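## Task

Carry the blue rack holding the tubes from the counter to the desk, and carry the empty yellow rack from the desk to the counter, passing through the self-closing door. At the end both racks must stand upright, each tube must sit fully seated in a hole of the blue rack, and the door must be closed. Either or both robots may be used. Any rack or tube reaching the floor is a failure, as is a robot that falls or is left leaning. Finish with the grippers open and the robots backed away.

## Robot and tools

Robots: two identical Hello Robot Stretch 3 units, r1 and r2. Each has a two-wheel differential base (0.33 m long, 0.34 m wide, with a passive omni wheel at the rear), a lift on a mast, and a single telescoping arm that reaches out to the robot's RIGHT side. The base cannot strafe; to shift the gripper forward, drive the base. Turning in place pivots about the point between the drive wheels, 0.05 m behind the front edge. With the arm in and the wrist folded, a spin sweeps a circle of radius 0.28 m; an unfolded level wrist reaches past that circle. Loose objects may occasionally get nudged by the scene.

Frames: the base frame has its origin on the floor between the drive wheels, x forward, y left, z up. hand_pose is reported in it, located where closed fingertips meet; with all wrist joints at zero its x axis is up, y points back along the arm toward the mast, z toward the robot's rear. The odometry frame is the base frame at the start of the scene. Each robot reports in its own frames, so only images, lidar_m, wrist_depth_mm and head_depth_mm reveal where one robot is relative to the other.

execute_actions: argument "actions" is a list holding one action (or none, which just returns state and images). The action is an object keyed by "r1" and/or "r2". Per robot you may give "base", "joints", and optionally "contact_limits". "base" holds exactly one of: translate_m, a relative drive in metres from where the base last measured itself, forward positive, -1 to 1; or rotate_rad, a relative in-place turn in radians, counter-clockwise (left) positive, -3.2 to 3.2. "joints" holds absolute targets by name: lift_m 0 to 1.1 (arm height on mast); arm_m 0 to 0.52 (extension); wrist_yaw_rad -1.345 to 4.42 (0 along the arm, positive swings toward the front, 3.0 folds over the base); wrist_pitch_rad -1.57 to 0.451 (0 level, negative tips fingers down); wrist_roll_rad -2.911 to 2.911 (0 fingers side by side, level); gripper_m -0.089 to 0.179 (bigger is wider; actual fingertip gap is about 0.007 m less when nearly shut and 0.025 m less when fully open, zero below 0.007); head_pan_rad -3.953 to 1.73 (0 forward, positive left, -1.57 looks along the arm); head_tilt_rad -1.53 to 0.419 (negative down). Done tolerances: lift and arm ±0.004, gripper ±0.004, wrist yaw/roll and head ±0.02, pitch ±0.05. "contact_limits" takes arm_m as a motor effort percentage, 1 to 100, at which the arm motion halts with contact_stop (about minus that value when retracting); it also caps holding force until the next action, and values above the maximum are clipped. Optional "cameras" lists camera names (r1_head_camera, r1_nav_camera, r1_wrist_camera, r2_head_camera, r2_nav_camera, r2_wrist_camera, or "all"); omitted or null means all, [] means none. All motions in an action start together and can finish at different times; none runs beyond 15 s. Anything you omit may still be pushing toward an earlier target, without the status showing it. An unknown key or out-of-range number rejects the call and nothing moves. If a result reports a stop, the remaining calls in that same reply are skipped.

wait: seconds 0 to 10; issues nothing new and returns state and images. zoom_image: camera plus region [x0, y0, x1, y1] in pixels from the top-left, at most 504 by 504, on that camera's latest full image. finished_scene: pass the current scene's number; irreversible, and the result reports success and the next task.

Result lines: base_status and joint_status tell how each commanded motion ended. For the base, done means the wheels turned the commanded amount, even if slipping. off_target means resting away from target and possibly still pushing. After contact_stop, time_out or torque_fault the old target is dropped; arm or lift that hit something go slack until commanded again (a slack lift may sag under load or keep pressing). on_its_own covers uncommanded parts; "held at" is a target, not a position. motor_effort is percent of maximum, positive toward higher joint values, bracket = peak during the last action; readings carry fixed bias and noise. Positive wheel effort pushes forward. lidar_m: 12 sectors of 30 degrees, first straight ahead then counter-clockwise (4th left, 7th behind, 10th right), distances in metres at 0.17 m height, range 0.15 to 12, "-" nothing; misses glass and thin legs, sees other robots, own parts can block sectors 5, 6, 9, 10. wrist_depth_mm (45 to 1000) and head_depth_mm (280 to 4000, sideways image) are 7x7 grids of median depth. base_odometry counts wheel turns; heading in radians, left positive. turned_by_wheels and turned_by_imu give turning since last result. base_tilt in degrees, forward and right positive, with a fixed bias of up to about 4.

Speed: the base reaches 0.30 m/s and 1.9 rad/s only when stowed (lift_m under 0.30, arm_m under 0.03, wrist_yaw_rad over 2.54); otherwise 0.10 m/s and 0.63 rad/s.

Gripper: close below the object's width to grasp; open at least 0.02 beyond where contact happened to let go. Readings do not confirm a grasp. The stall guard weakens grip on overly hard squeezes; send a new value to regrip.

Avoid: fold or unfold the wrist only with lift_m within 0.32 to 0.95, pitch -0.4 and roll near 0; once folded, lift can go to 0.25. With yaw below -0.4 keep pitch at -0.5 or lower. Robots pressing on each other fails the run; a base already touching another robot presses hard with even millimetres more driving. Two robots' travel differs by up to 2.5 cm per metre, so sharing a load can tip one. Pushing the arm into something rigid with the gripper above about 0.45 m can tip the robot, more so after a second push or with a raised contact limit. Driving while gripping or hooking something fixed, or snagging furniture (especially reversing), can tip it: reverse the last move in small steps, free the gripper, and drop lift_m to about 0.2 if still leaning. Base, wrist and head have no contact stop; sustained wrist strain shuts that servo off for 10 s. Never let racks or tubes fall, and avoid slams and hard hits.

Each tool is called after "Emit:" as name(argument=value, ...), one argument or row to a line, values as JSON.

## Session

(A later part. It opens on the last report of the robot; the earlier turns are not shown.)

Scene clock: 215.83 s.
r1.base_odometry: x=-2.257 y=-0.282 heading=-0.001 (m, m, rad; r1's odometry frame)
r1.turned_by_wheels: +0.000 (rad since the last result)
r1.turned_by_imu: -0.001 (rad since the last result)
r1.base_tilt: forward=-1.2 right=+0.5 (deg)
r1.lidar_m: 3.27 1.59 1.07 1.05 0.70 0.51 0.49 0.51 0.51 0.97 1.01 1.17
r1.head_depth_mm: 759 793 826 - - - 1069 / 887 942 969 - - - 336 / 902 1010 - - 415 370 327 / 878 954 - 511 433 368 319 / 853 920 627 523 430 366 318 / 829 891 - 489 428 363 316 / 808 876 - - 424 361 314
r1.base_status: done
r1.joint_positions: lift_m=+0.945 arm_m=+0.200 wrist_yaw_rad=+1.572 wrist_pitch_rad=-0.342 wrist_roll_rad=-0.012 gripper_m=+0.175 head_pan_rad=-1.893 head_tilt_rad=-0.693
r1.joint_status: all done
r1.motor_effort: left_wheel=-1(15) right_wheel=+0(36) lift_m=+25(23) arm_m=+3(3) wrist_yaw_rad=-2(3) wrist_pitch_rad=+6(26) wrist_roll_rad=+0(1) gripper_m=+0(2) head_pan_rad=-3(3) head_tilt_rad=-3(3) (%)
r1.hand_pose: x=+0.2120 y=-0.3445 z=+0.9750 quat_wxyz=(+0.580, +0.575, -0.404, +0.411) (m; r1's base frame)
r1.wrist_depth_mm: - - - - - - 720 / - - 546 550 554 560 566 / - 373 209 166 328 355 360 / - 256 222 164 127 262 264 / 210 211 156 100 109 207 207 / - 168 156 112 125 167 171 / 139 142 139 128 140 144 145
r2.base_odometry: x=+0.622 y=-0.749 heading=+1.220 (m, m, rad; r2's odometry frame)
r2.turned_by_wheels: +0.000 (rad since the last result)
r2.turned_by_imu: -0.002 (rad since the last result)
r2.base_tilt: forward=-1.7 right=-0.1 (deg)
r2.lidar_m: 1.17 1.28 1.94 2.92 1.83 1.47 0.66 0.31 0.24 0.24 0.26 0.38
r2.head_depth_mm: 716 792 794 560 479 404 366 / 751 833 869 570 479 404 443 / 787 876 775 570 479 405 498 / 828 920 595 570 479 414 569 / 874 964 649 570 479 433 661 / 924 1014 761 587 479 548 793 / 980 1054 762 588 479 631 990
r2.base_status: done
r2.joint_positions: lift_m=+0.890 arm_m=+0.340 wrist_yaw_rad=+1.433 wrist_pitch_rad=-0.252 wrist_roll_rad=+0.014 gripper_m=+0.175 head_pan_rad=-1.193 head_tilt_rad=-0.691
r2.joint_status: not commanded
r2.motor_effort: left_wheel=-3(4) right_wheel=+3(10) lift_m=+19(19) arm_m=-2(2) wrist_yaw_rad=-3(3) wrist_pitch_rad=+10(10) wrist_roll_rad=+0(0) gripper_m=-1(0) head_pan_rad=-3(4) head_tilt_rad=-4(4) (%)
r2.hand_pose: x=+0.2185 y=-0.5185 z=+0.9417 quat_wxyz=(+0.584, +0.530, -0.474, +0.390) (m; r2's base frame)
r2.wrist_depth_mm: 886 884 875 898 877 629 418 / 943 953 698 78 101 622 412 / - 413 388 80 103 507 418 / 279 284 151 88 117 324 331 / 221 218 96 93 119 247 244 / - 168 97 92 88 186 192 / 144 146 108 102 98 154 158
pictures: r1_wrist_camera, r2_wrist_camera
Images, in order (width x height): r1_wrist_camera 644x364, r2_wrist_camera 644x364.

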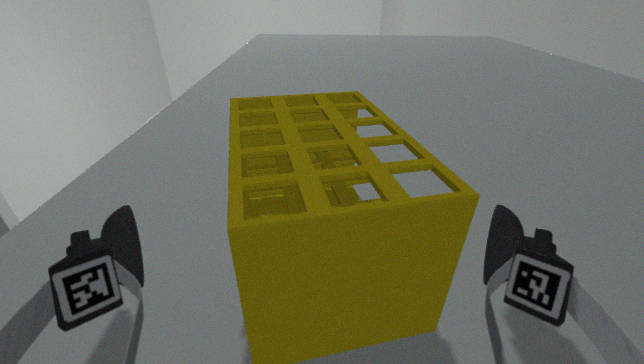

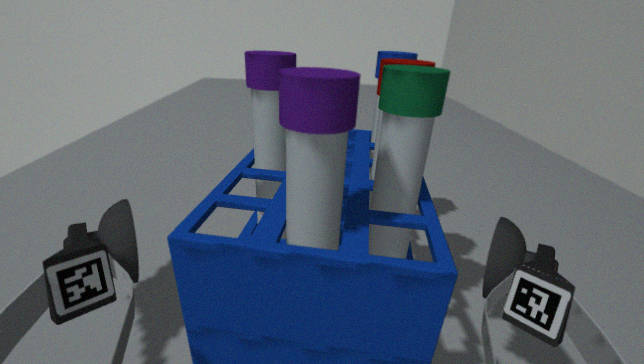

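Emit:
execute_actions(
  actions=[
    {"r2":{"base":{"translate_m":0.02},"joints":{"lift_m":0.88}},"r1":{"base":{"translate_m":0.035},"joints":{"arm_m":0.213,"lift_m":0.935}}},
  ],
  cameras=[],
)

Emit:
execute_actions(
  actions=[
    {"r2":{"joints":{"gripper_m":0.05}},"r1":{"joints":{"gripper_m":0.05}}},
  ],
  cameras=[],
)

Emit:
execute_actions(
  actions=[
    {"r2":{"joints":{"lift_m":0.97}},"r1":{"joints":{"lift_m":1.02}}},
  ],
  cameras=["r1_wrist_camera","r2_wrist_camera"],
)

Emit:
execute_actions(
  actions=[
    {"r2":{"joints":{"lift_m":1.08,"arm_m":0.0,"wrist_yaw_rad":2.3,"head_pan_rad":0,"head_tilt_rad":-0.9},"base":{"translate_m":-0.6}},"r1":{"joints":{"arm_m":0.0,"wrist_yaw_rad":2.3,"head_pan_rad":0,"head_tilt_rad":-0.9},"base":{"translate_m":0.5}}},
  ],
)

Scene clock: 228.43 s.
r1.base_odometry: x=-2.222 y=-0.282 heading=-0.001 (m, m, rad; r1's odometry frame)
r1.turned_by_wheels: +0.000 (rad since the last result)
r1.turned_by_imu: -0.001 (rad since the last result)
r1.base_tilt: forward=-1.1 right=+0.6 (deg)
r1.lidar_m: 3.23 1.59 1.07 1.05 0.75 0.55 0.53 0.55 0.52 0.97 1.01 1.14
r1.head_depth_mm: 810 852 883 595 - - - / 921 997 981 - - - 338 / 908 993 742 - 414 370 327 / 881 950 - 497 433 367 319 / 854 930 617 523 429 365 317 / 830 892 - 490 427 363 316 / 805 872 - - 424 361 314
r1.base_status: done
r1.joint_positions: lift_m=+0.935 arm_m=+0.213 wrist_yaw_rad=+1.571 wrist_pitch_rad=-0.336 wrist_roll_rad=-0.012 gripper_m=+0.175 head_pan_rad=-1.893 head_tilt_rad=-0.693
r1.joint_status: all done
r1.motor_effort: left_wheel=-2(6) right_wheel=+3(10) lift_m=+17(21) arm_m=+3(3) wrist_yaw_rad=-1(2) wrist_pitch_rad=+4(6) wrist_roll_rad=-1(1) gripper_m=+0(1) head_pan_rad=-4(3) head_tilt_rad=-3(3) (%)
r1.hand_pose: x=+0.2125 y=-0.3577 z=+0.9666 quat_wxyz=(+0.579, +0.574, -0.405, +0.413) (m; r1's base frame)
r1.wrist_depth_mm: - - - - - 937 689 / - - 515 532 542 551 543 / - 324 144 156 337 339 343 / 261 230 109 109 110 246 248 / 197 83 80 123 183 198 195 / - 66 65 66 71 77 161 / 130 61 65 73 83 132 136
r2.base_odometry: x=+0.629 y=-0.730 heading=+1.220 (m, m, rad; r2's odometry frame)
r2.turned_by_wheels: +0.000 (rad since the last result)
r2.turned_by_imu: -0.001 (rad since the last result)
r2.base_tilt: forward=-1.6 right=-0.2 (deg)
r2.lidar_m: 1.15 1.25 1.91 2.91 1.84 1.49 0.67 0.31 0.24 0.24 0.26 0.39
r2.head_depth_mm: 719 796 792 551 480 404 371 / 751 837 828 551 479 405 448 / 788 882 606 570 479 404 502 / 831 923 604 570 479 415 575 / 877 965 760 571 478 434 670 / 924 1013 760 588 479 553 802 / 984 1054 762 588 479 628 998
r2.base_status: done
r2.joint_positions: lift_m=+0.880 arm_m=+0.340 wrist_yaw_rad=+1.433 wrist_pitch_rad=-0.252 wrist_roll_rad=+0.014 gripper_m=+0.175 head_pan_rad=-1.193 head_tilt_rad=-0.691
r2.joint_status: all done
r2.motor_effort: left_wheel=-3(4) right_wheel=+3(10) lift_m=+19(20) arm_m=-2(2) wrist_yaw_rad=-3(4) wrist_pitch_rad=+10(10) wrist_roll_rad=+1(1) gripper_m=-1(0) head_pan_rad=-3(3) head_tilt_rad=-4(3) (%)
r2.hand_pose: x=+0.2185 y=-0.5185 z=+0.9318 quat_wxyz=(+0.584, +0.530, -0.474, +0.390) (m; r2's base frame)
r2.wrist_depth_mm: 865 857 841 863 852 596 422 / 910 917 642 53 75 548 422 / - 379 362 59 83 454 421 / 257 264 120 64 90 297 306 / 205 192 90 70 88 220 224 / - 75 71 69 66 66 178 / 134 129 79 74 70 69 147
pictures: none
No camera images: the call's "cameras" was empty. Leave "cameras" out to get every camera's image.

Scene clock: 230.17 s.
r1.base_odometry: x=-2.222 y=-0.282 heading=-0.001 (m, m, rad; r1's odometry frame)
r1.turned_by_wheels: +0.000 (rad since the last result)
r1.turned_by_imu: +0.000 (rad since the last result)
r1.base_tilt: forward=-1.1 right=+0.5 (deg)
r1.lidar_m: 3.22 1.59 1.08 1.05 0.74 0.55 0.53 0.55 0.52 0.97 1.01 1.14
r1.head_depth_mm: 807 853 885 595 - - - / 922 995 983 - - - 338 / 903 997 741 - 413 369 327 / 881 949 - 497 432 368 320 / 852 930 618 522 430 365 318 / 834 892 - 489 427 364 316 / 809 875 - - 424 361 315
r1.base_status: not commanded
r1.joint_positions: lift_m=+0.935 arm_m=+0.213 wrist_yaw_rad=+1.561 wrist_pitch_rad=-0.321 wrist_roll_rad=-0.017 gripper_m=+0.051 head_pan_rad=-1.893 head_tilt_rad=-0.693
r1.joint_status: all done
r1.motor_effort: left_wheel=-1(2) right_wheel=+3(4) lift_m=+17(17) arm_m=+2(3) wrist_yaw_rad=+6(7) wrist_pitch_rad=-6(6) wrist_roll_rad=+2(3) gripper_m=-14(91) head_pan_rad=-3(2) head_tilt_rad=-3(3) (%)
r1.hand_pose: x=+0.2142 y=-0.3601 z=+0.9702 quat_wxyz=(+0.579, +0.568, -0.411, +0.416) (m; r1's base frame)
r1.wrist_depth_mm: - - - - - 983 691 / - - 562 578 589 594 616 / - 347 163 151 334 359 365 / 269 249 192 110 122 261 263 / 194 197 110 119 134 202 204 / 160 161 123 133 152 166 166 / 137 137 134 138 139 139 140
r2.base_odometry: x=+0.629 y=-0.730 heading=+1.220 (m, m, rad; r2's odometry frame)
r2.turned_by_wheels: +0.000 (rad since the last result)
r2.turned_by_imu: +0.000 (rad since the last result)
r2.base_tilt: forward=-1.6 right=-0.2 (deg)
r2.lidar_m: 1.15 1.25 1.91 2.90 1.85 1.49 0.67 0.31 0.24 0.24 0.26 0.39
r2.head_depth_mm: 719 794 794 552 479 404 370 / 752 836 830 551 479 404 448 / 789 884 793 589 479 405 504 / 830 921 586 580 479 416 574 / 876 965 664 578 480 434 668 / 926 1018 761 588 479 554 800 / 987 1055 762 587 479 626 997
r2.base_status: not commanded
r2.joint_positions: lift_m=+0.880 arm_m=+0.340 wrist_yaw_rad=+1.433 wrist_pitch_rad=-0.255 wrist_roll_rad=+0.014 gripper_m=+0.051 head_pan_rad=-1.193 head_tilt_rad=-0.691
r2.joint_status: all done
r2.motor_effort: left_wheel=-3(3) right_wheel=+3(3) lift_m=+20(20) arm_m=-2(2) wrist_yaw_rad=-3(3) wrist_pitch_rad=+12(12) wrist_roll_rad=+1(0) gripper_m=-18(93) head_pan_rad=-3(4) head_tilt_rad=-3(4) (%)
r2.hand_pose: x=+0.2182 y=-0.5186 z=+0.9308 quat_wxyz=(+0.585, +0.531, -0.474, +0.389) (m; r2's base frame)
r2.wrist_depth_mm: 863 862 875 853 847 629 425 / 905 905 745 96 108 617 418 / - 374 384 105 118 456 412 / 254 259 116 107 125 293 302 / 195 197 125 104 115 217 222 / 158 165 136 113 154 173 175 / 137 134 136 124 140 142 145
pictures: none
No camera images: the call's "cameras" was empty. Leave "cameras" out to get every camera's image.

Scene clock: 231.83 s.
r1.base_odometry: x=-2.222 y=-0.282 heading=-0.001 (m, m, rad; r1's odometry frame)
r1.turned_by_wheels: +0.000 (rad since the last result)
r1.turned_by_imu: +0.000 (rad since the last result)
r1.base_tilt: forward=-1.1 right=+0.6 (deg)
r1.lidar_m: 3.23 1.59 1.07 1.05 0.75 0.55 0.53 0.55 0.52 0.97 1.01 1.14
r1.head_depth_mm: 811 - - - 431 374 1024 / 893 - - 535 439 372 338 / 878 - 666 532 435 369 327 / - 838 672 527 433 367 320 / - 876 665 524 429 365 318 / - - 635 517 426 363 316 / - - 606 513 423 361 314
r1.base_status: not commanded
r1.joint_positions: lift_m=+1.020 arm_m=+0.213 wrist_yaw_rad=+1.568 wrist_pitch_rad=-0.350 wrist_roll_rad=-0.017 gripper_m=+0.051 head_pan_rad=-1.893 head_tilt_rad=-0.693
r1.joint_status: all done
r1.motor_effort: left_wheel=-1(1) right_wheel=+1(3) lift_m=+26(25) arm_m=+2(2) wrist_yaw_rad=+2(7) wrist_pitch_rad=+11(12) wrist_roll_rad=+2(2) gripper_m=-13(14) head_pan_rad=-2(4) head_tilt_rad=-3(3) (%)
r1.hand_pose: x=+0.2111 y=-0.3586 z=+1.0480 quat_wxyz=(+0.584, +0.575, -0.401, +0.409) (m; r1's base frame)
r1.wrist_depth_mm: - - - - - 991 687 / - - - 827 810 859 694 / - - 207 155 513 543 556 / - - 192 110 124 402 408 / - 310 109 120 136 315 319 / - 256 123 133 154 262 262 / 218 219 213 216 222 224 225
r2.base_odometry: x=+0.629 y=-0.730 heading=+1.220 (m, m, rad; r2's odometry frame)
r2.turned_by_wheels: +0.000 (rad since the last result)
r2.turned_by_imu: +0.000 (rad since the last result)
r2.base_tilt: forward=-1.6 right=-0.2 (deg)
r2.lidar_m: 1.15 1.25 1.91 2.91 1.85 1.50 0.67 0.31 0.24 0.24 0.26 0.39
r2.head_depth_mm: 718 780 - 588 479 404 371 / 753 833 699 587 479 404 448 / 788 877 702 588 479 404 504 / 830 565 544 587 479 416 574 / 879 595 676 588 479 433 670 / 925 1018 759 587 479 554 801 / 985 1055 759 589 480 627 996
r2.base_status: not commanded
r2.joint_positions: lift_m=+0.970 arm_m=+0.340 wrist_yaw_rad=+1.433 wrist_pitch_rad=-0.257 wrist_roll_rad=+0.014 gripper_m=+0.051 head_pan_rad=-1.193 head_tilt_rad=-0.691
r2.joint_status: all done
r2.motor_effort: left_wheel=-3(2) right_wheel=+3(3) lift_m=+26(28) arm_m=-2(2) wrist_yaw_rad=-2(3) wrist_pitch_rad=+13(13) wrist_roll_rad=+0(0) gripper_m=-19(18) head_pan_rad=-3(4) head_tilt_rad=-3(3) (%)
r2.hand_pose: x=+0.2180 y=-0.5186 z=+1.0200 quat_wxyz=(+0.586, +0.532, -0.473, +0.388) (m; r2's base frame)
r2.wrist_depth_mm: 882 862 870 847 843 634 424 / 933 911 916 96 107 623 421 / - - 660 106 117 619 416 / - 449 115 107 125 505 413 / - 339 125 104 115 372 379 / 272 284 136 113 155 299 302 / 231 231 233 124 235 245 249
pictures: r1_wrist_camera, r2_wrist_camera
Images, in order (width x height): r1_wrist_camera 644x364, r2_wrist_camera 644x364.

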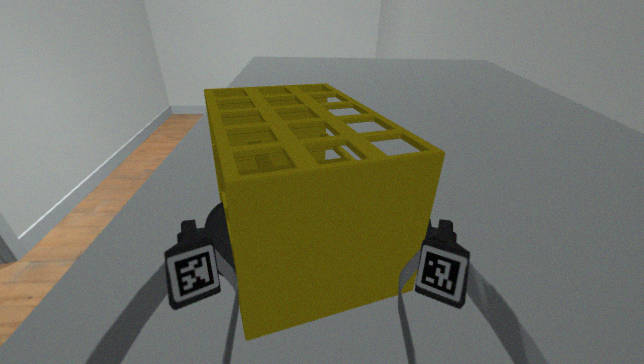

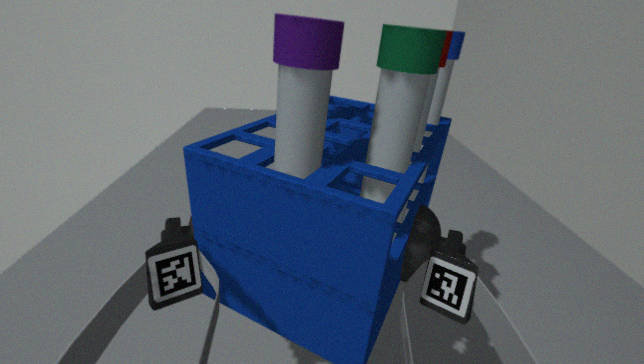

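Scene clock: 238.80 s.
r1.base_odometry: x=-1.722 y=-0.283 heading=-0.001 (m, m, rad; r1's odometry frame)
r1.turned_by_wheels: +0.000 (rad since the last result)
r1.turned_by_imu: -0.003 (rad since the last result)
r1.base_tilt: forward=-1.2 right=+0.5 (deg)
r1.lidar_m: 2.74 1.48 1.17 1.06 1.09 1.06 1.03 0.84 1.01 0.98 0.73 0.74
r1.head_depth_mm: 2526 621 547 1642 1484 1285 1166 / 2552 2338 1952 1661 1484 1263 1149 / 2546 2350 1938 1681 - 1256 1144 / 2544 2332 1919 1683 - - 1137 / 2584 2295 1890 1662 - - 1117 / 2545 2303 1900 1662 - - 1104 / 2542 2263 1925 - - 1251 1129
r1.base_status: done
r1.joint_positions: lift_m=+1.020 arm_m=+0.000 wrist_yaw_rad=+2.298 wrist_pitch_rad=-0.350 wrist_roll_rad=-0.017 gripper_m=+0.051 head_pan_rad=-0.007 head_tilt_rad=-0.889
r1.joint_status: all done
r1.motor_effort: left_wheel=+0(5) right_wheel=+0(8) lift_m=+26(26) arm_m=-4(5) wrist_yaw_rad=+1(2) wrist_pitch_rad=+11(11) wrist_roll_rad=+2(2) gripper_m=-13(13) head_pan_rad=+4(38) head_tilt_rad=-5(21) (%)
r1.hand_pose: x=+0.1523 y=+0.0093 z=+1.0480 quat_wxyz=(+0.399, +0.680, -0.169, +0.591) (m; r1's base frame)
r1.wrist_depth_mm: 902 - - - - - - / 911 - - - - - - / 926 - 208 156 - - - / - - 191 111 124 - - / - - 109 120 135 - - / - - 123 133 154 - - / - - - - - - -
r2.base_odometry: x=+0.422 y=-1.293 heading=+1.218 (m, m, rad; r2's odometry frame)
r2.turned_by_wheels: -0.002 (rad since the last result)
r2.turned_by_imu: -0.020 (rad since the last result)
r2.base_tilt: forward=-1.6 right=-0.2 (deg)
r2.lidar_m: 1.08 1.88 2.83 2.37 1.13 0.90 0.89 0.24 0.19 0.18 0.19 0.29
r2.head_depth_mm: 873 701 604 651 628 613 594 / 1120 1198 1015 - 954 955 919 / - - - - 1383 1277 1132 / - - - - - 1258 1133 / 1609 - - - - 1265 1137 / 1622 - - - - 1243 1131 / - - - - - 1227 1134
r2.base_status: translate_m off_target (by the wheels' count: -0.5998 of -0.6000)
r2.joint_positions: lift_m=+1.080 arm_m=+0.001 wrist_yaw_rad=+2.298 wrist_pitch_rad=-0.258 wrist_roll_rad=+0.014 gripper_m=+0.051 head_pan_rad=-0.007 head_tilt_rad=-0.889
r2.joint_status: all done
r2.on_its_own: left_wheel is at rest, and its effort (-81) is outside its rest range (-18 to +18); right_wheel is at rest, and its effort (+25) is outside its rest range (-18 to +18)
r2.motor_effort: left_wheel=-81(91) right_wheel=+25(26) lift_m=+26(28) arm_m=-2(4) wrist_yaw_rad=+3(4) wrist_pitch_rad=+13(13) wrist_roll_rad=+1(0) gripper_m=-18(19) head_pan_rad=+4(49) head_tilt_rad=-4(17) (%)
r2.hand_pose: x=+0.1593 y=+0.0145 z=+1.1299 quat_wxyz=(+0.369, +0.681, -0.207, +0.598) (m; r2's base frame)
r2.wrist_depth_mm: - - - - - - - / - - - 97 113 - - / - - - 106 118 - - / - - 116 107 125 - - / - - 125 104 115 - - / - - 136 114 155 - - / - - - 124 - - 801
pictures: r1_head_camera (sideways: a quarter turn clockwise sets it upright), r1_nav_camera (sideways: a quarter turn counterclockwise sets it upright), r1_wrist_camera, r2_head_camera (sideways: a quarter turn clockwise sets it upright), r2_nav_camera (sideways: a quarter turn counterclockwise sets it upright), r2_wrist_camera
Images, in order (width x height): r1_head_camera 896x504, r1_nav_camera 672x504, r1_wrist_camera 644x364, r2_head_camera 896x504, r2_nav_camera 672x504, r2_wrist_camera 644x364.

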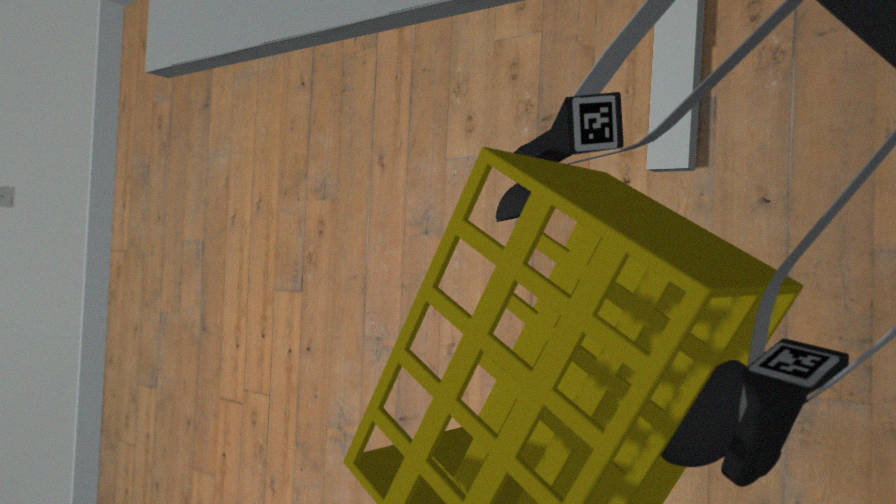

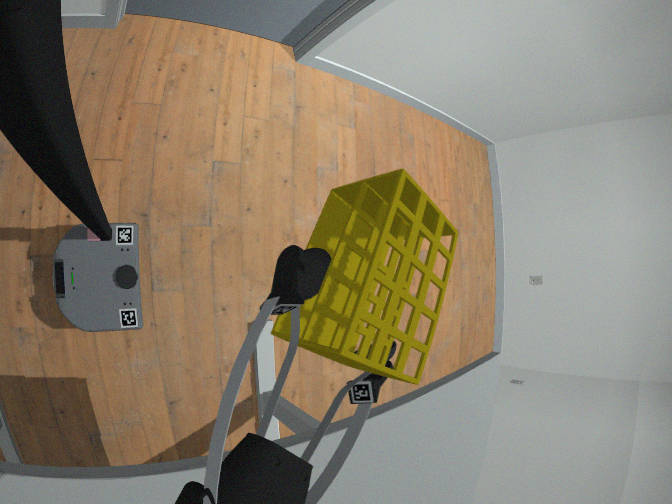

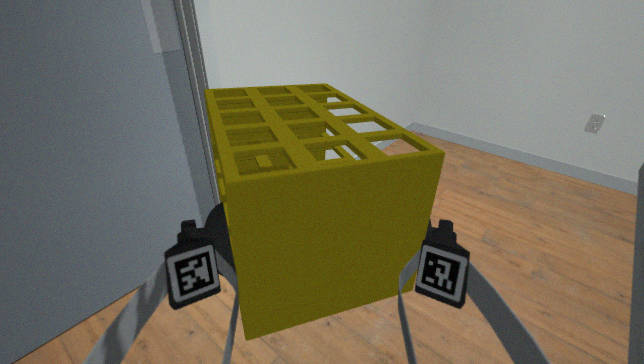

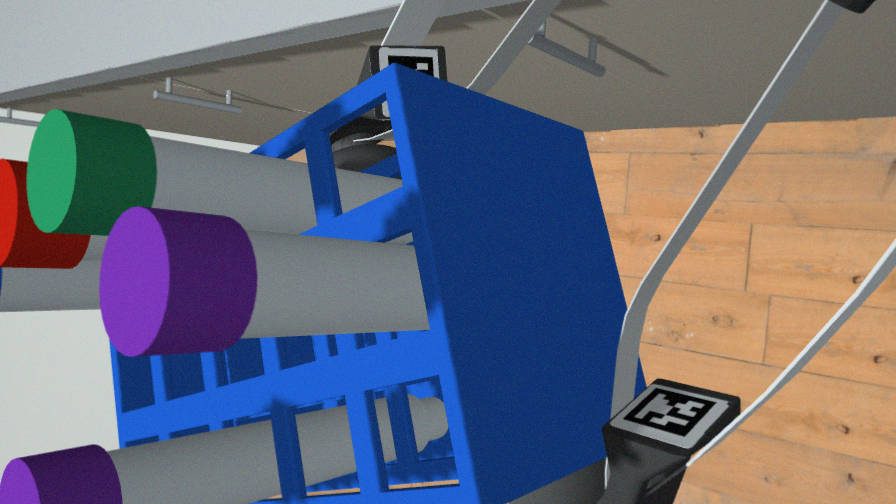

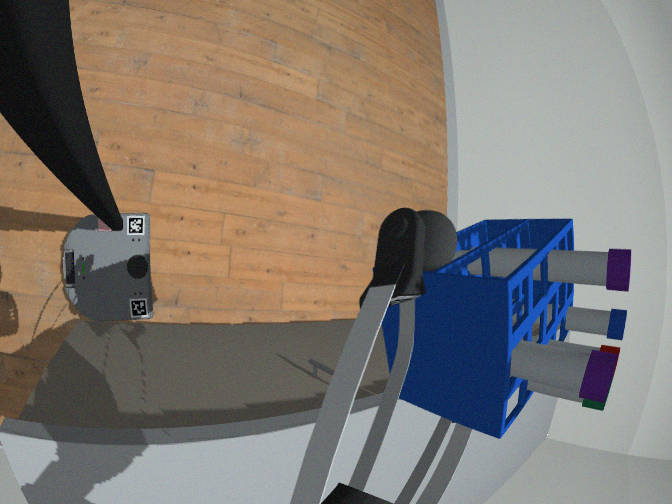

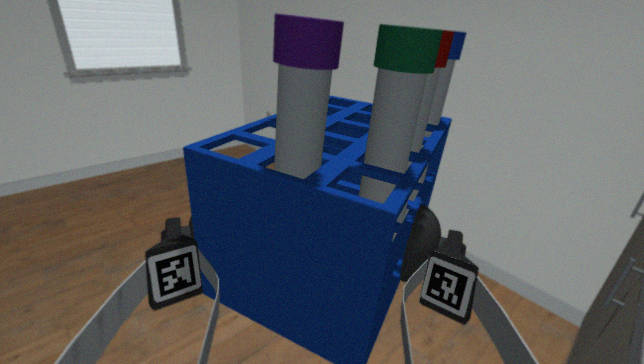

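Emit:
execute_actions(
  actions=[
    {"r2":{"base":{"translate_m":0.35}},"r1":{"joints":{"lift_m":1.08,"head_pan_rad":1.57,"head_tilt_rad":-0.6},"base":{"translate_m":0.3}}},
  ],
  cameras=["r1_head_camera","r1_nav_camera","r2_nav_camera"],
)

Scene clock: 255.30 s.
r1.base_odometry: x=-1.422 y=-0.283 heading=-0.001 (m, m, rad; r1's odometry frame)
r1.turned_by_wheels: +0.000 (rad since the last result)
r1.turned_by_imu: -0.002 (rad since the last result)
r1.base_tilt: forward=-1.1 right=+0.5 (deg)
r1.lidar_m: 2.43 1.48 1.12 1.13 1.17 1.38 1.33 1.09 1.01 0.98 0.56 1.39
r1.head_depth_mm: 957 1046 1146 1248 1388 1509 1290 / 956 1058 1166 1320 1469 1498 1282 / 954 1054 1162 1311 1501 1494 1273 / 957 1052 1169 1323 1505 1488 1267 / 953 1055 1172 1317 1508 1463 1263 / 960 1048 1167 1322 1506 1478 1260 / 955 1051 1168 1319 1493 1462 1269
r1.base_status: done
r1.joint_positions: lift_m=+1.080 arm_m=+0.000 wrist_yaw_rad=+2.298 wrist_pitch_rad=-0.351 wrist_roll_rad=-0.017 gripper_m=+0.051 head_pan_rad=+1.563 head_tilt_rad=-0.606
r1.joint_status: all done
r1.motor_effort: left_wheel=+0(8) right_wheel=-1(6) lift_m=+26(28) arm_m=-4(4) wrist_yaw_rad=+1(1) wrist_pitch_rad=+12(11) wrist_roll_rad=+2(2) gripper_m=-14(13) head_pan_rad=+4(36) head_tilt_rad=+3(24) (%)
r1.hand_pose: x=+0.1522 y=+0.0092 z=+1.1078 quat_wxyz=(+0.399, +0.680, -0.168, +0.591) (m; r1's base frame)
r1.wrist_depth_mm: 875 968 - - - - - / 935 - - - - - - / 972 - 208 156 - - - / - - 192 111 124 - - / - - 109 119 136 - - / - - 122 134 153 - - / - - - - - - -
r2.base_odometry: x=+0.543 y=-0.965 heading=+1.218 (m, m, rad; r2's odometry frame)
r2.turned_by_wheels: +0.000 (rad since the last result)
r2.turned_by_imu: -0.001 (rad since the last result)
r2.base_tilt: forward=-1.7 right=-0.2 (deg)
r2.lidar_m: 1.40 1.51 2.27 2.94 1.57 1.25 1.23 0.28 0.22 0.21 0.23 0.34
r2.head_depth_mm: 909 758 788 762 749 718 696 / 1210 1395 1197 - 1123 1177 1098 / - - - - 1381 1278 1136 / - - - - - 1254 1133 / 1276 - - - - 1270 1135 / 1294 - - - - 1244 1131 / 1278 - - - - 1227 1133
r2.base_status: done
r2.joint_positions: lift_m=+1.080 arm_m=+0.001 wrist_yaw_rad=+2.298 wrist_pitch_rad=-0.258 wrist_roll_rad=+0.014 gripper_m=+0.051 head_pan_rad=-0.007 head_tilt_rad=-0.889
r2.joint_status: not commanded
r2.motor_effort: left_wheel=+0(74) right_wheel=+0(64) lift_m=+26(25) arm_m=-1(2) wrist_yaw_rad=+3(3) wrist_pitch_rad=+13(13) wrist_roll_rad=+0(1) gripper_m=-18(18) head_pan_rad=+4(4) head_tilt_rad=-4(5) (%)
r2.hand_pose: x=+0.1593 y=+0.0145 z=+1.1299 quat_wxyz=(+0.369, +0.681, -0.207, +0.598) (m; r2's base frame)
r2.wrist_depth_mm: - - - - - - 931 / - - - 96 108 - 954 / - - - 105 118 - - / - - 116 107 125 - - / - - 124 104 115 - - / - - 136 114 155 - - / - - - 124 - - -
pictures: r1_head_camera (sideways: a quarter turn clockwise sets it upright), r1_nav_camera (sideways: a quarter turn counterclockwise sets it upright), r2_nav_camera (sideways: a quarter turn counterclockwise sets it upright)
Images, in order (width x height): r1_head_camera 896x504, r1_nav_camera 672x504, r2_nav_camera 672x504.

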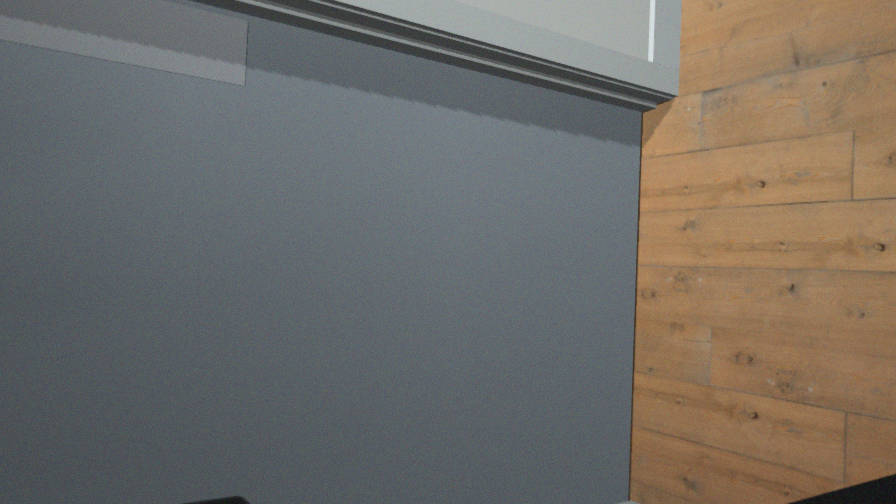

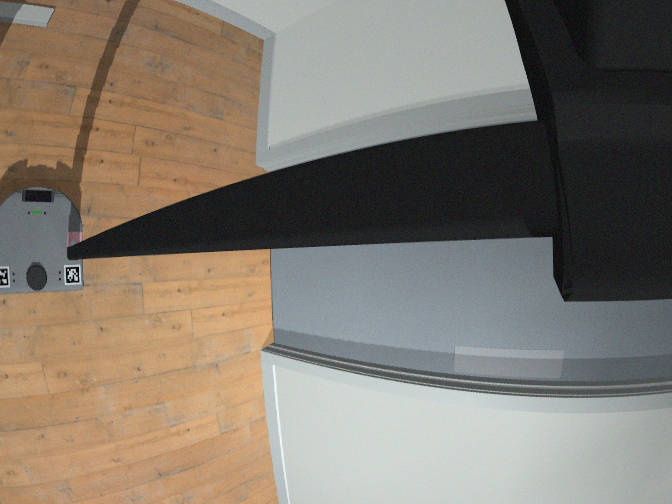

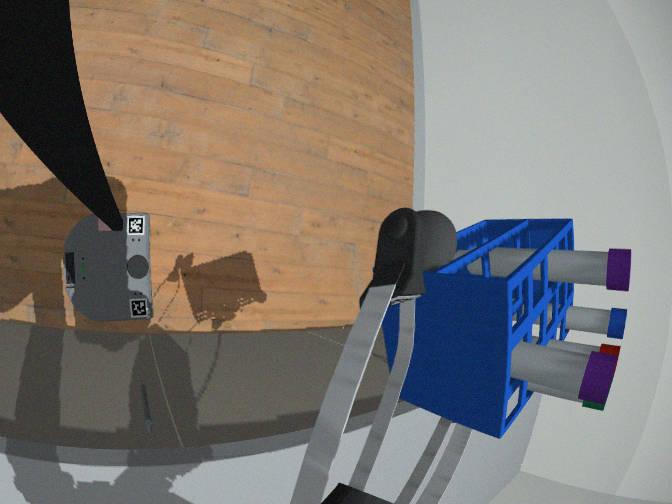

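Emit:
execute_actions(
  actions=[
    {"r2":{"base":{"rotate_rad":0.08}},"r1":{"joints":{"head_pan_rad":-3.1,"head_tilt_rad":-0.6},"base":{"rotate_rad":-1.55}}},
  ],
  cameras=[],
)

Emit:
execute_actions(
  actions=[
    {"r2":{"base":{"translate_m":0.3}},"r1":{"base":{"translate_m":-0.75}}},
  ],
  cameras=[],
)

Emit:
execute_actions(
  actions=[
    {"r2":{"base":{"rotate_rad":0.35}},"r1":{"base":{"translate_m":-0.75}}},
  ],
  cameras=["r1_head_camera","r1_nav_camera","r2_nav_camera"],
)

Scene clock: 270.60 s.
r1.base_odometry: x=-1.422 y=-0.283 heading=-1.551 (m, m, rad; r1's odometry frame)
r1.turned_by_wheels: -1.550 (rad since the last result)
r1.turned_by_imu: -1.550 (rad since the last result)
r1.base_tilt: forward=-1.2 right=+0.6 (deg)
r1.lidar_m: 0.98 0.56 1.43 2.44 1.44 1.12 1.13 1.15 1.36 1.33 1.10 1.01
r1.head_depth_mm: - - 1251 1367 1520 1441 1242 / - - 1287 1398 1589 1437 1247 / - - 1404 1551 1663 1424 1238 / - - 1539 1754 1693 1413 1230 / - 1609 1749 1924 1658 1409 1229 / - 1584 1710 1882 1651 1417 1217 / - 1464 1557 1735 1654 1397 1213
r1.base_status: done
r1.joint_positions: lift_m=+1.080 arm_m=+0.000 wrist_yaw_rad=+2.300 wrist_pitch_rad=-0.370 wrist_roll_rad=-0.017 gripper_m=+0.051 head_pan_rad=-2.401 head_tilt_rad=-0.667
r1.joint_status: head_pan_rad time_out (moved -3.964 of -4.663); head_tilt_rad time_out (moved -0.060 of +0.006)
r1.on_its_own: head_pan_rad is held at -2.468, not at your -3.100, since a time_out
r1.motor_effort: left_wheel=+3(9) right_wheel=-4(8) lift_m=+26(26) arm_m=-6(6) wrist_yaw_rad=-1(2) wrist_pitch_rad=+22(24) wrist_roll_rad=+2(2) gripper_m=-13(13) head_pan_rad=-30(85) head_tilt_rad=+32(69) (%)
r1.hand_pose: x=+0.1503 y=+0.0080 z=+1.1033 quat_wxyz=(+0.404, +0.682, -0.161, +0.587) (m; r1's base frame)
r1.wrist_depth_mm: - - - - 929 762 662 / - - - - 915 794 706 / - - 209 158 614 667 680 / - - 191 111 124 488 504 / - - 109 119 136 396 400 / - - 123 134 154 332 333 / - - - 281 280 282 280
r2.base_odometry: x=+0.543 y=-0.965 heading=+1.298 (m, m, rad; r2's odometry frame)
r2.turned_by_wheels: +0.080 (rad since the last result)
r2.turned_by_imu: +0.078 (rad since the last result)
r2.base_tilt: forward=-1.6 right=-0.1 (deg)
r2.lidar_m: 1.40 1.56 2.53 2.79 1.49 1.24 0.51 0.26 0.21 0.21 0.24 0.37
r2.head_depth_mm: 1194 1165 1060 933 885 808 755 / 1230 1452 1627 - 1382 1256 1115 / - - - - 1379 1283 1129 / - - - - - 1258 1133 / 1306 - - - - 1267 1132 / 1323 - - - - 1242 1135 / - - - - - 1225 1131
r2.base_status: done
r2.joint_positions: lift_m=+1.080 arm_m=+0.001 wrist_yaw_rad=+2.298 wrist_pitch_rad=-0.258 wrist_roll_rad=+0.014 gripper_m=+0.051 head_pan_rad=-0.007 head_tilt_rad=-0.889
r2.joint_status: not commanded
r2.motor_effort: left_wheel=-3(8) right_wheel=+4(8) lift_m=+25(26) arm_m=-2(2) wrist_yaw_rad=+3(3) wrist_pitch_rad=+13(13) wrist_roll_rad=+0(1) gripper_m=-17(18) head_pan_rad=+4(4) head_tilt_rad=-4(4) (%)
r2.hand_pose: x=+0.1593 y=+0.0145 z=+1.1299 quat_wxyz=(+0.369, +0.681, -0.207, +0.598) (m; r2's base frame)
r2.wrist_depth_mm: - - - - - - 939 / - - - 96 108 - 954 / - - - 105 117 - - / - - 116 107 125 - - / - - 125 104 115 - - / - - 136 113 155 - - / - - - 124 - - -
pictures: none
No camera images: the call's "cameras" was empty. Leave "cameras" out to get every camera's image.

not run: a stop came earlier in this reply.

not run: a stop came earlier in this reply.

Emit:
execute_actions(
  actions=[
    {"r2":{"base":{"translate_m":0.3}},"r1":{"joints":{"head_pan_rad":-1.6,"head_tilt_rad":-0.6,"wrist_pitch_rad":-0.34},"base":{"translate_m":-0.75}}},
  ],
  cameras=["r1_wrist_camera","r1_nav_camera"],
)

Emit:
execute_actions(
  actions=[
    {"r2":{"base":{"rotate_rad":0.35}},"r1":{"base":{"translate_m":-0.75},"joints":{"head_pan_rad":1.7,"head_tilt_rad":-0.8}}},
  ],
  cameras=["r1_head_camera","r1_nav_camera","r2_nav_camera"],
)

Scene clock: 289.97 s.
r1.base_odometry: x=-1.438 y=+0.467 heading=-1.550 (m, m, rad; r1's odometry frame)
r1.turned_by_wheels: +0.000 (rad since the last result)
r1.turned_by_imu: +0.001 (rad since the last result)
r1.base_tilt: forward=-1.1 right=+0.6 (deg)
r1.lidar_m: 1.29 1.80 2.53 1.04 0.52 0.39 0.38 0.40 0.56 1.30 1.37 1.56
r1.head_depth_mm: - - 867 - 833 864 882 / - - - - - 1198 1179 / - - - - - 1416 1269 / - - - - - - - / 1108 1188 - - - - - / 1107 1210 - 1571 1708 - - / 1107 1224 1367 1520 1668 - -
r1.base_status: done
r1.joint_positions: lift_m=+1.080 arm_m=+0.000 wrist_yaw_rad=+2.300 wrist_pitch_rad=-0.369 wrist_roll_rad=-0.016 gripper_m=+0.051 head_pan_rad=-1.607 head_tilt_rad=-0.606
r1.joint_status: all done
r1.motor_effort: left_wheel=+3(5) right_wheel=-3(10) lift_m=+26(26) arm_m=-4(6) wrist_yaw_rad=+0(0) wrist_pitch_rad=+16(22) wrist_roll_rad=+2(2) gripper_m=-13(14) head_pan_rad=+4(40) head_tilt_rad=+3(33) (%)
r1.hand_pose: x=+0.1506 y=+0.0081 z=+1.1037 quat_wxyz=(+0.404, +0.682, -0.162, +0.587) (m; r1's base frame)
r1.wrist_depth_mm: - - - - - - - / - - - - - - - / - - 207 158 - - 730 / - - 192 111 124 - - / - - 109 120 136 - - / - - 122 134 153 - - / - - - - - - -
r2.base_odometry: x=+0.624 y=-0.676 heading=+1.297 (m, m, rad; r2's odometry frame)
r2.turned_by_wheels: +0.000 (rad since the last result)
r2.turned_by_imu: -0.003 (rad since the last result)
r2.base_tilt: forward=-1.5 right=-0.3 (deg)
r2.lidar_m: 1.10 1.23 2.00 2.88 1.84 1.53 0.64 0.32 0.27 0.26 0.29 0.46
r2.head_depth_mm: 955 1104 1261 1155 1097 998 932 / 961 1127 1286 - 1405 1268 1138 / - - - - 1382 1278 1131 / - - - - - 1254 1131 / 1020 - - - - 1267 1130 / 1035 - - - - 1243 1128 / - - - - - 1227 1132
r2.base_status: done
r2.joint_positions: lift_m=+1.080 arm_m=+0.001 wrist_yaw_rad=+2.298 wrist_pitch_rad=-0.258 wrist_roll_rad=+0.014 gripper_m=+0.051 head_pan_rad=-0.007 head_tilt_rad=-0.889
r2.joint_status: not commanded
r2.motor_effort: left_wheel=-3(5) right_wheel=+3(9) lift_m=+26(26) arm_m=-2(2) wrist_yaw_rad=+3(3) wrist_pitch_rad=+13(13) wrist_roll_rad=+1(1) gripper_m=-18(18) head_pan_rad=+4(4) head_tilt_rad=-5(4) (%)
r2.hand_pose: x=+0.1593 y=+0.0145 z=+1.1299 quat_wxyz=(+0.369, +0.681, -0.207, +0.598) (m; r2's base frame)
r2.wrist_depth_mm: - - - - - 877 717 / - - - 96 108 894 744 / - - - 105 118 953 787 / - - 116 107 124 - 811 / - - 124 104 115 - 812 / - - 136 113 155 - 857 / - - - 124 - - 873
pictures: r1_nav_camera (sideways: a quarter turn counterclockwise sets it upright), r1_wrist_camera
Images, in order (width x height): r1_nav_camera 672x504, r1_wrist_camera 644x364.

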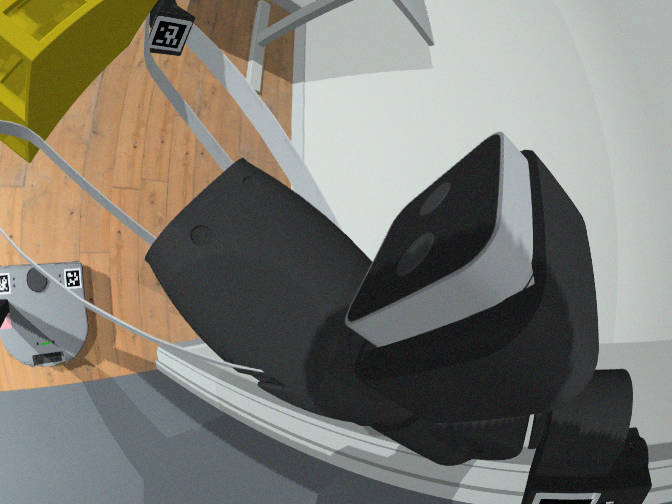

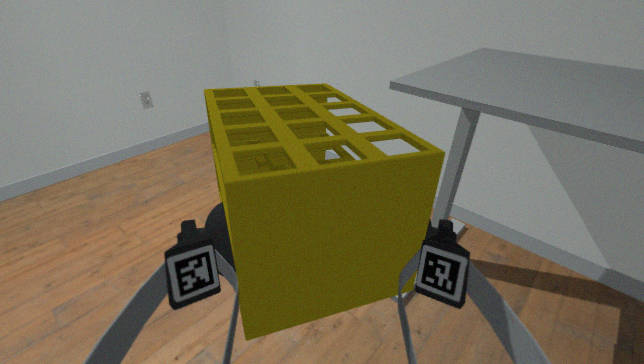

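Scene clock: 298.43 s.
r1.base_odometry: x=-1.453 y=+1.217 heading=-1.551 (m, m, rad; r1's odometry frame)
r1.turned_by_wheels: +0.000 (rad since the last result)
r1.turned_by_imu: +0.002 (rad since the last result)
r1.base_tilt: forward=-1.1 right=+0.6 (deg)
r1.lidar_m: 2.03 0.64 0.57 1.50 1.98 2.36 0.34 0.24 0.23 0.23 0.31 1.88
r1.head_depth_mm: 2120 2055 1745 1509 1340 1187 1138 / 2201 2477 2244 1808 1550 1338 1174 / 2230 2506 2201 1820 1536 1328 1173 / 2140 2403 2186 1796 1528 1320 1172 / 1730 1984 2169 1774 1506 1313 1168 / 1796 2013 2146 1769 1498 1336 - / - 2045 2169 - - - 1115
r1.base_status: done
r1.joint_positions: lift_m=+1.080 arm_m=+0.000 wrist_yaw_rad=+2.300 wrist_pitch_rad=-0.368 wrist_roll_rad=-0.016 gripper_m=+0.051 head_pan_rad=+1.693 head_tilt_rad=-0.791
r1.joint_status: all done
r1.motor_effort: left_wheel=-4(47) right_wheel=+1(45) lift_m=+25(26) arm_m=-3(4) wrist_yaw_rad=+0(0) wrist_pitch_rad=+15(16) wrist_roll_rad=+2(2) gripper_m=-13(13) head_pan_rad=+2(40) head_tilt_rad=-4(18) (%)
r1.hand_pose: x=+0.1506 y=+0.0082 z=+1.1040 quat_wxyz=(+0.404, +0.682, -0.163, +0.587) (m; r1's base frame)
r1.wrist_depth_mm: - 614 578 - - - - / - 724 570 - - - - / - 861 208 159 - - - / - - 186 111 124 - - / - - 109 120 136 - - / - - 123 133 153 - - / - - - - - - -
r2.base_odometry: x=+0.624 y=-0.676 heading=+1.647 (m, m, rad; r2's odometry frame)
r2.turned_by_wheels: +0.350 (rad since the last result)
r2.turned_by_imu: +0.346 (rad since the last result)
r2.base_tilt: forward=-1.6 right=-0.2 (deg)
r2.lidar_m: 1.15 1.61 2.88 1.78 1.58 1.53 0.38 0.28 0.26 0.27 0.37 1.10
r2.head_depth_mm: 977 1115 1286 1555 1426 1266 1124 / 1013 1178 1327 - 1414 1262 1133 / - - - - 1381 1275 1131 / - - - - - 1255 1136 / 1233 - - - - 1268 1134 / 1290 - - - - 1246 1131 / - - - - - 1226 1133
r2.base_status: done
r2.joint_positions: lift_m=+1.080 arm_m=+0.001 wrist_yaw_rad=+2.298 wrist_pitch_rad=-0.258 wrist_roll_rad=+0.014 gripper_m=+0.051 head_pan_rad=-0.007 head_tilt_rad=-0.889
r2.joint_status: not commanded
r2.motor_effort: left_wheel=-3(9) right_wheel=+4(9) lift_m=+26(26) arm_m=-2(2) wrist_yaw_rad=+3(3) wrist_pitch_rad=+13(13) wrist_roll_rad=+0(0) gripper_m=-18(19) head_pan_rad=+4(4) head_tilt_rad=-5(4) (%)
r2.hand_pose: x=+0.1593 y=+0.0145 z=+1.1299 quat_wxyz=(+0.369, +0.681, -0.207, +0.598) (m; r2's base frame)
r2.wrist_depth_mm: - - - - - - 826 / - - - 96 108 - 860 / - - - 105 118 - 873 / - - 116 107 125 - 876 / - - 125 104 115 - 872 / - - 136 113 155 - 901 / - - - 124 - - 914
pictures: r1_head_camera (sideways: a quarter turn clockwise sets it upright), r1_nav_camera (sideways: a quarter turn counterclockwise sets it upright), r2_nav_camera (sideways: a quarter turn counterclockwise sets it upright)
Images, in order (width x height): r1_head_camera 896x504, r1_nav_camera 672x504, r2_nav_camera 672x504.

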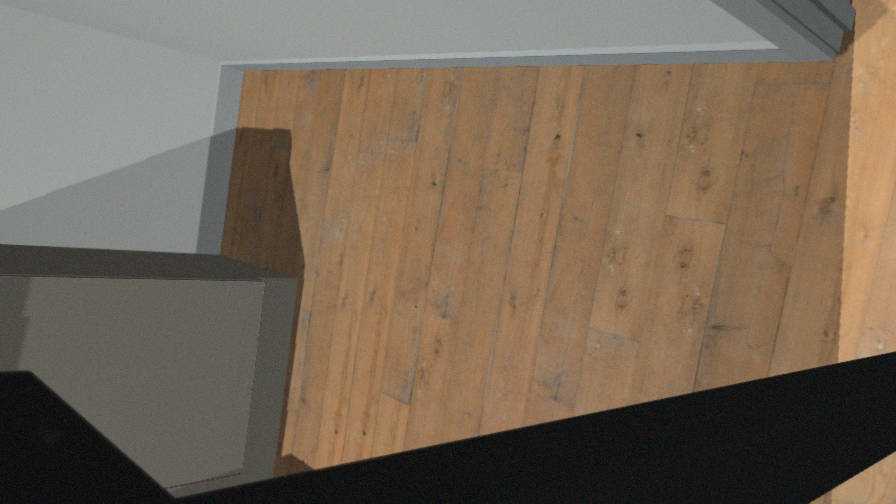

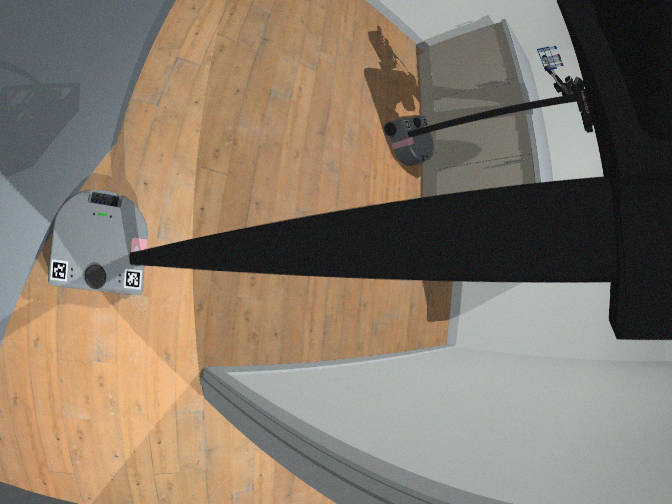

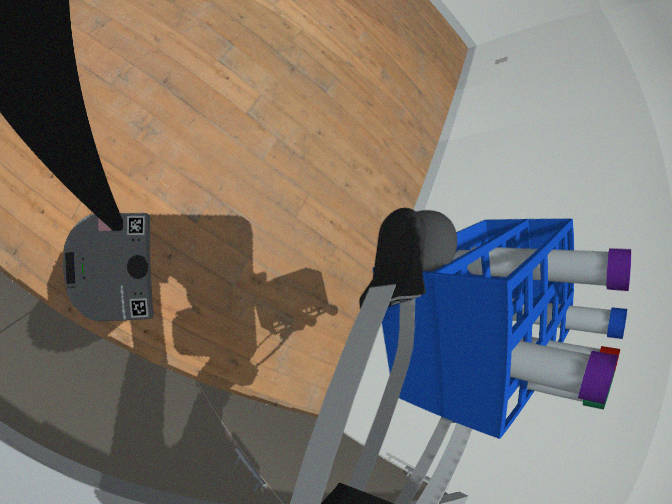

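Emit:
execute_actions(
  actions=[
    {"r2":{"base":{"translate_m":0.5}},"r1":{"base":{"rotate_rad":1.57}}},
  ],
  cameras=[],
)

Emit:
execute_actions(
  actions=[
    {"r2":{"base":{"rotate_rad":1.2}},"r1":{"base":{"translate_m":-0.2}}},
  ],
  cameras=["r1_nav_camera","r2_nav_camera"],
)

Scene clock: 319.73 s.
r1.base_odometry: x=-1.453 y=+1.217 heading=+0.019 (m, m, rad; r1's odometry frame)
r1.turned_by_wheels: +1.570 (rad since the last result)
r1.turned_by_imu: +1.564 (rad since the last result)
r1.base_tilt: forward=-1.1 right=+0.6 (deg)
r1.lidar_m: 1.44 1.97 1.93 0.46 0.29 0.27 0.27 0.34 1.86 2.03 0.65 0.57
r1.head_depth_mm: 2004 2227 2284 1824 1555 1344 1183 / 2013 2248 2215 1818 1551 1333 1190 / 2042 2326 2201 1807 1540 1340 1177 / 2089 2338 2184 1783 1507 1321 1170 / 424 478 547 642 772 971 1145 / 379 410 460 528 624 770 - / - 367 409 - - - 680
r1.base_status: done
r1.joint_positions: lift_m=+1.080 arm_m=+0.000 wrist_yaw_rad=+2.300 wrist_pitch_rad=-0.368 wrist_roll_rad=-0.016 gripper_m=+0.051 head_pan_rad=+1.693 head_tilt_rad=-0.791
r1.joint_status: not commanded
r1.motor_effort: left_wheel=-9(18) right_wheel=-3(12) lift_m=+26(25) arm_m=-4(4) wrist_yaw_rad=+0(1) wrist_pitch_rad=+16(15) wrist_roll_rad=+2(2) gripper_m=-13(13) head_pan_rad=+4(3) head_tilt_rad=-4(4) (%)
r1.hand_pose: x=+0.1506 y=+0.0082 z=+1.1040 quat_wxyz=(+0.404, +0.682, -0.163, +0.587) (m; r1's base frame)
r1.wrist_depth_mm: - - - - - - - / - - - - - - - / - - 209 158 - - - / - - 186 111 124 - - / - - 109 120 135 - - / - - 123 133 154 - - / - - - - - - 896
r2.base_odometry: x=+0.586 y=-0.177 heading=+1.647 (m, m, rad; r2's odometry frame)
r2.turned_by_wheels: +0.000 (rad since the last result)
r2.turned_by_imu: -0.003 (rad since the last result)
r2.base_tilt: forward=-1.6 right=-0.1 (deg)
r2.lidar_m: 0.71 0.98 2.63 1.82 2.01 1.96 0.73 0.53 0.51 0.53 0.70 0.68
r2.head_depth_mm: 581 661 761 939 1142 1258 1122 / 596 703 786 - 1259 1263 1128 / - - - - 1368 1279 1132 / - - - - - 1257 1134 / 727 - - - - 1269 1128 / 765 - - - - 1246 1129 / - - - - - 1228 1136
r2.base_status: done
r2.joint_positions: lift_m=+1.080 arm_m=+0.001 wrist_yaw_rad=+2.298 wrist_pitch_rad=-0.258 wrist_roll_rad=+0.014 gripper_m=+0.051 head_pan_rad=-0.007 head_tilt_rad=-0.889
r2.joint_status: not commanded
r2.motor_effort: left_wheel=-3(5) right_wheel=+4(8) lift_m=+26(26) arm_m=-2(2) wrist_yaw_rad=+3(3) wrist_pitch_rad=+13(13) wrist_roll_rad=+0(0) gripper_m=-18(18) head_pan_rad=+4(4) head_tilt_rad=-5(4) (%)
r2.hand_pose: x=+0.1593 y=+0.0145 z=+1.1299 quat_wxyz=(+0.369, +0.681, -0.207, +0.598) (m; r2's base frame)
r2.wrist_depth_mm: - - - - 804 647 489 / - - - 96 107 652 498 / - - - 105 119 669 506 / - - 115 106 125 669 510 / - - 125 104 115 693 521 / - - 136 113 155 676 523 / - - - 124 - 676 537
pictures: none
No camera images: the call's "cameras" was empty. Leave "cameras" out to get every camera's image.

Scene clock: 323.30 s.
r1.base_odometry: x=-1.652 y=+1.213 heading=+0.019 (m, m, rad; r1's odometry frame)
r1.turned_by_wheels: -0.001 (rad since the last result)
r1.turned_by_imu: +0.003 (rad since the last result)
r1.base_tilt: forward=-1.2 right=+0.6 (deg)
r1.lidar_m: 1.43 2.18 2.21 2.30 0.48 0.30 0.27 0.28 0.34 2.06 2.58 0.74
r1.head_depth_mm: 1992 2244 2271 1824 1547 1341 1185 / 2041 2304 2208 1811 1533 1337 1176 / 2069 2330 2206 1802 1539 1330 1166 / 2079 2369 2185 1789 1525 1319 1182 / 2117 2422 2179 1787 1496 1317 1169 / 2227 2427 2162 1772 1490 1346 - / - 2429 2142 - - - 1096
r1.base_status: translate_m off_target (by the wheels' count: -0.1994 of -0.2000)
r1.joint_positions: lift_m=+1.080 arm_m=+0.000 wrist_yaw_rad=+2.300 wrist_pitch_rad=-0.367 wrist_roll_rad=-0.016 gripper_m=+0.051 head_pan_rad=+1.693 head_tilt_rad=-0.791
r1.joint_status: not commanded
r1.on_its_own: left_wheel is at rest, and its effort (-100) is outside its rest range (-18 to +18); right_wheel is at rest, and its effort (-77) is outside its rest range (-18 to +18)
r1.motor_effort: left_wheel=-100(100) right_wheel=-77(93) lift_m=+25(25) arm_m=-4(4) wrist_yaw_rad=+0(0) wrist_pitch_rad=+15(15) wrist_roll_rad=+2(2) gripper_m=-13(13) head_pan_rad=+3(4) head_tilt_rad=-4(4) (%)
r1.hand_pose: x=+0.1507 y=+0.0082 z=+1.1041 quat_wxyz=(+0.404, +0.682, -0.163, +0.587) (m; r1's base frame)
r1.wrist_depth_mm: - - - - - - - / - - - - - - - / - - 208 158 - - - / - - 192 110 124 - - / - - 109 120 136 - - / - - 123 133 153 - - / - - - - - - 873
r2.base_odometry: x=+0.586 y=-0.177 heading=+2.847 (m, m, rad; r2's odometry frame)
r2.turned_by_wheels: +1.200 (rad since the last result)
r2.turned_by_imu: +1.193 (rad since the last result)
r2.base_tilt: forward=-1.6 right=-0.1 (deg)
r2.lidar_m: 2.62 2.18 1.96 1.31 0.64 0.52 0.51 0.56 0.68 0.67 0.74 1.17
r2.head_depth_mm: 2374 2386 1958 1617 1417 1274 1121 / 2349 2377 2028 - 1412 1263 1129 / - - - - 1382 1276 1135 / - - - - - 1255 1133 / 2490 - - - - 1269 1128 / 2522 - - - - 1246 1133 / - - - - - 1228 1132
r2.base_status: done
r2.joint_positions: lift_m=+1.080 arm_m=+0.001 wrist_yaw_rad=+2.298 wrist_pitch_rad=-0.258 wrist_roll_rad=+0.014 gripper_m=+0.051 head_pan_rad=-0.007 head_tilt_rad=-0.889
r2.joint_status: not commanded
r2.motor_effort: left_wheel=-3(9) right_wheel=+4(8) lift_m=+26(26) arm_m=-2(2) wrist_yaw_rad=+3(3) wrist_pitch_rad=+13(13) wrist_roll_rad=+1(1) gripper_m=-18(19) head_pan_rad=+4(4) head_tilt_rad=-4(5) (%)
r2.hand_pose: x=+0.1593 y=+0.0145 z=+1.1299 quat_wxyz=(+0.369, +0.681, -0.207, +0.598) (m; r2's base frame)
r2.wrist_depth_mm: - - - - - - - / - - - 96 108 - - / - - - 105 118 - - / - - 115 107 125 - - / - - 125 104 115 - - / - - 135 113 155 - - / - - - 124 - - -
pictures: r1_nav_camera (sideways: a quarter turn counterclockwise sets it upright), r2_nav_camera (sideways: a quarter turn counterclockwise sets it upright)
Images, in order (width x height): r1_nav_camera 672x504, r2_nav_camera 672x504.

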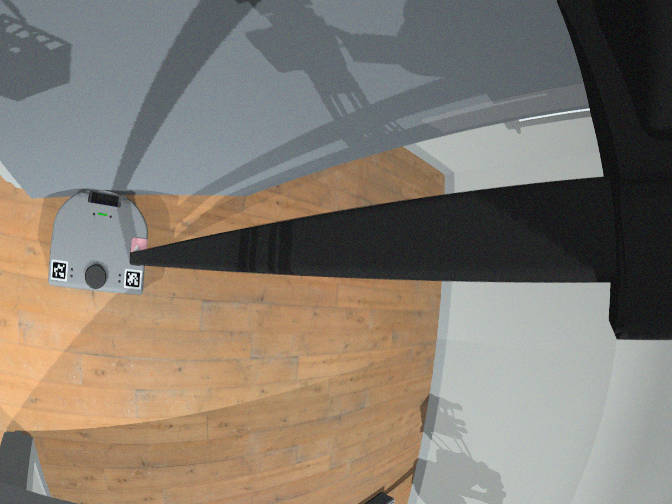

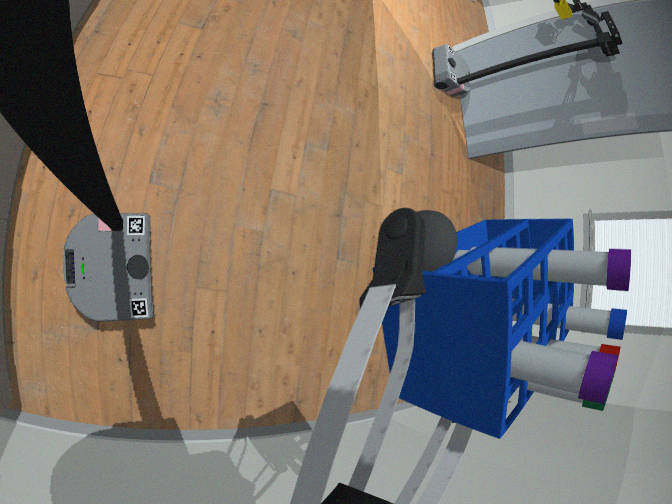

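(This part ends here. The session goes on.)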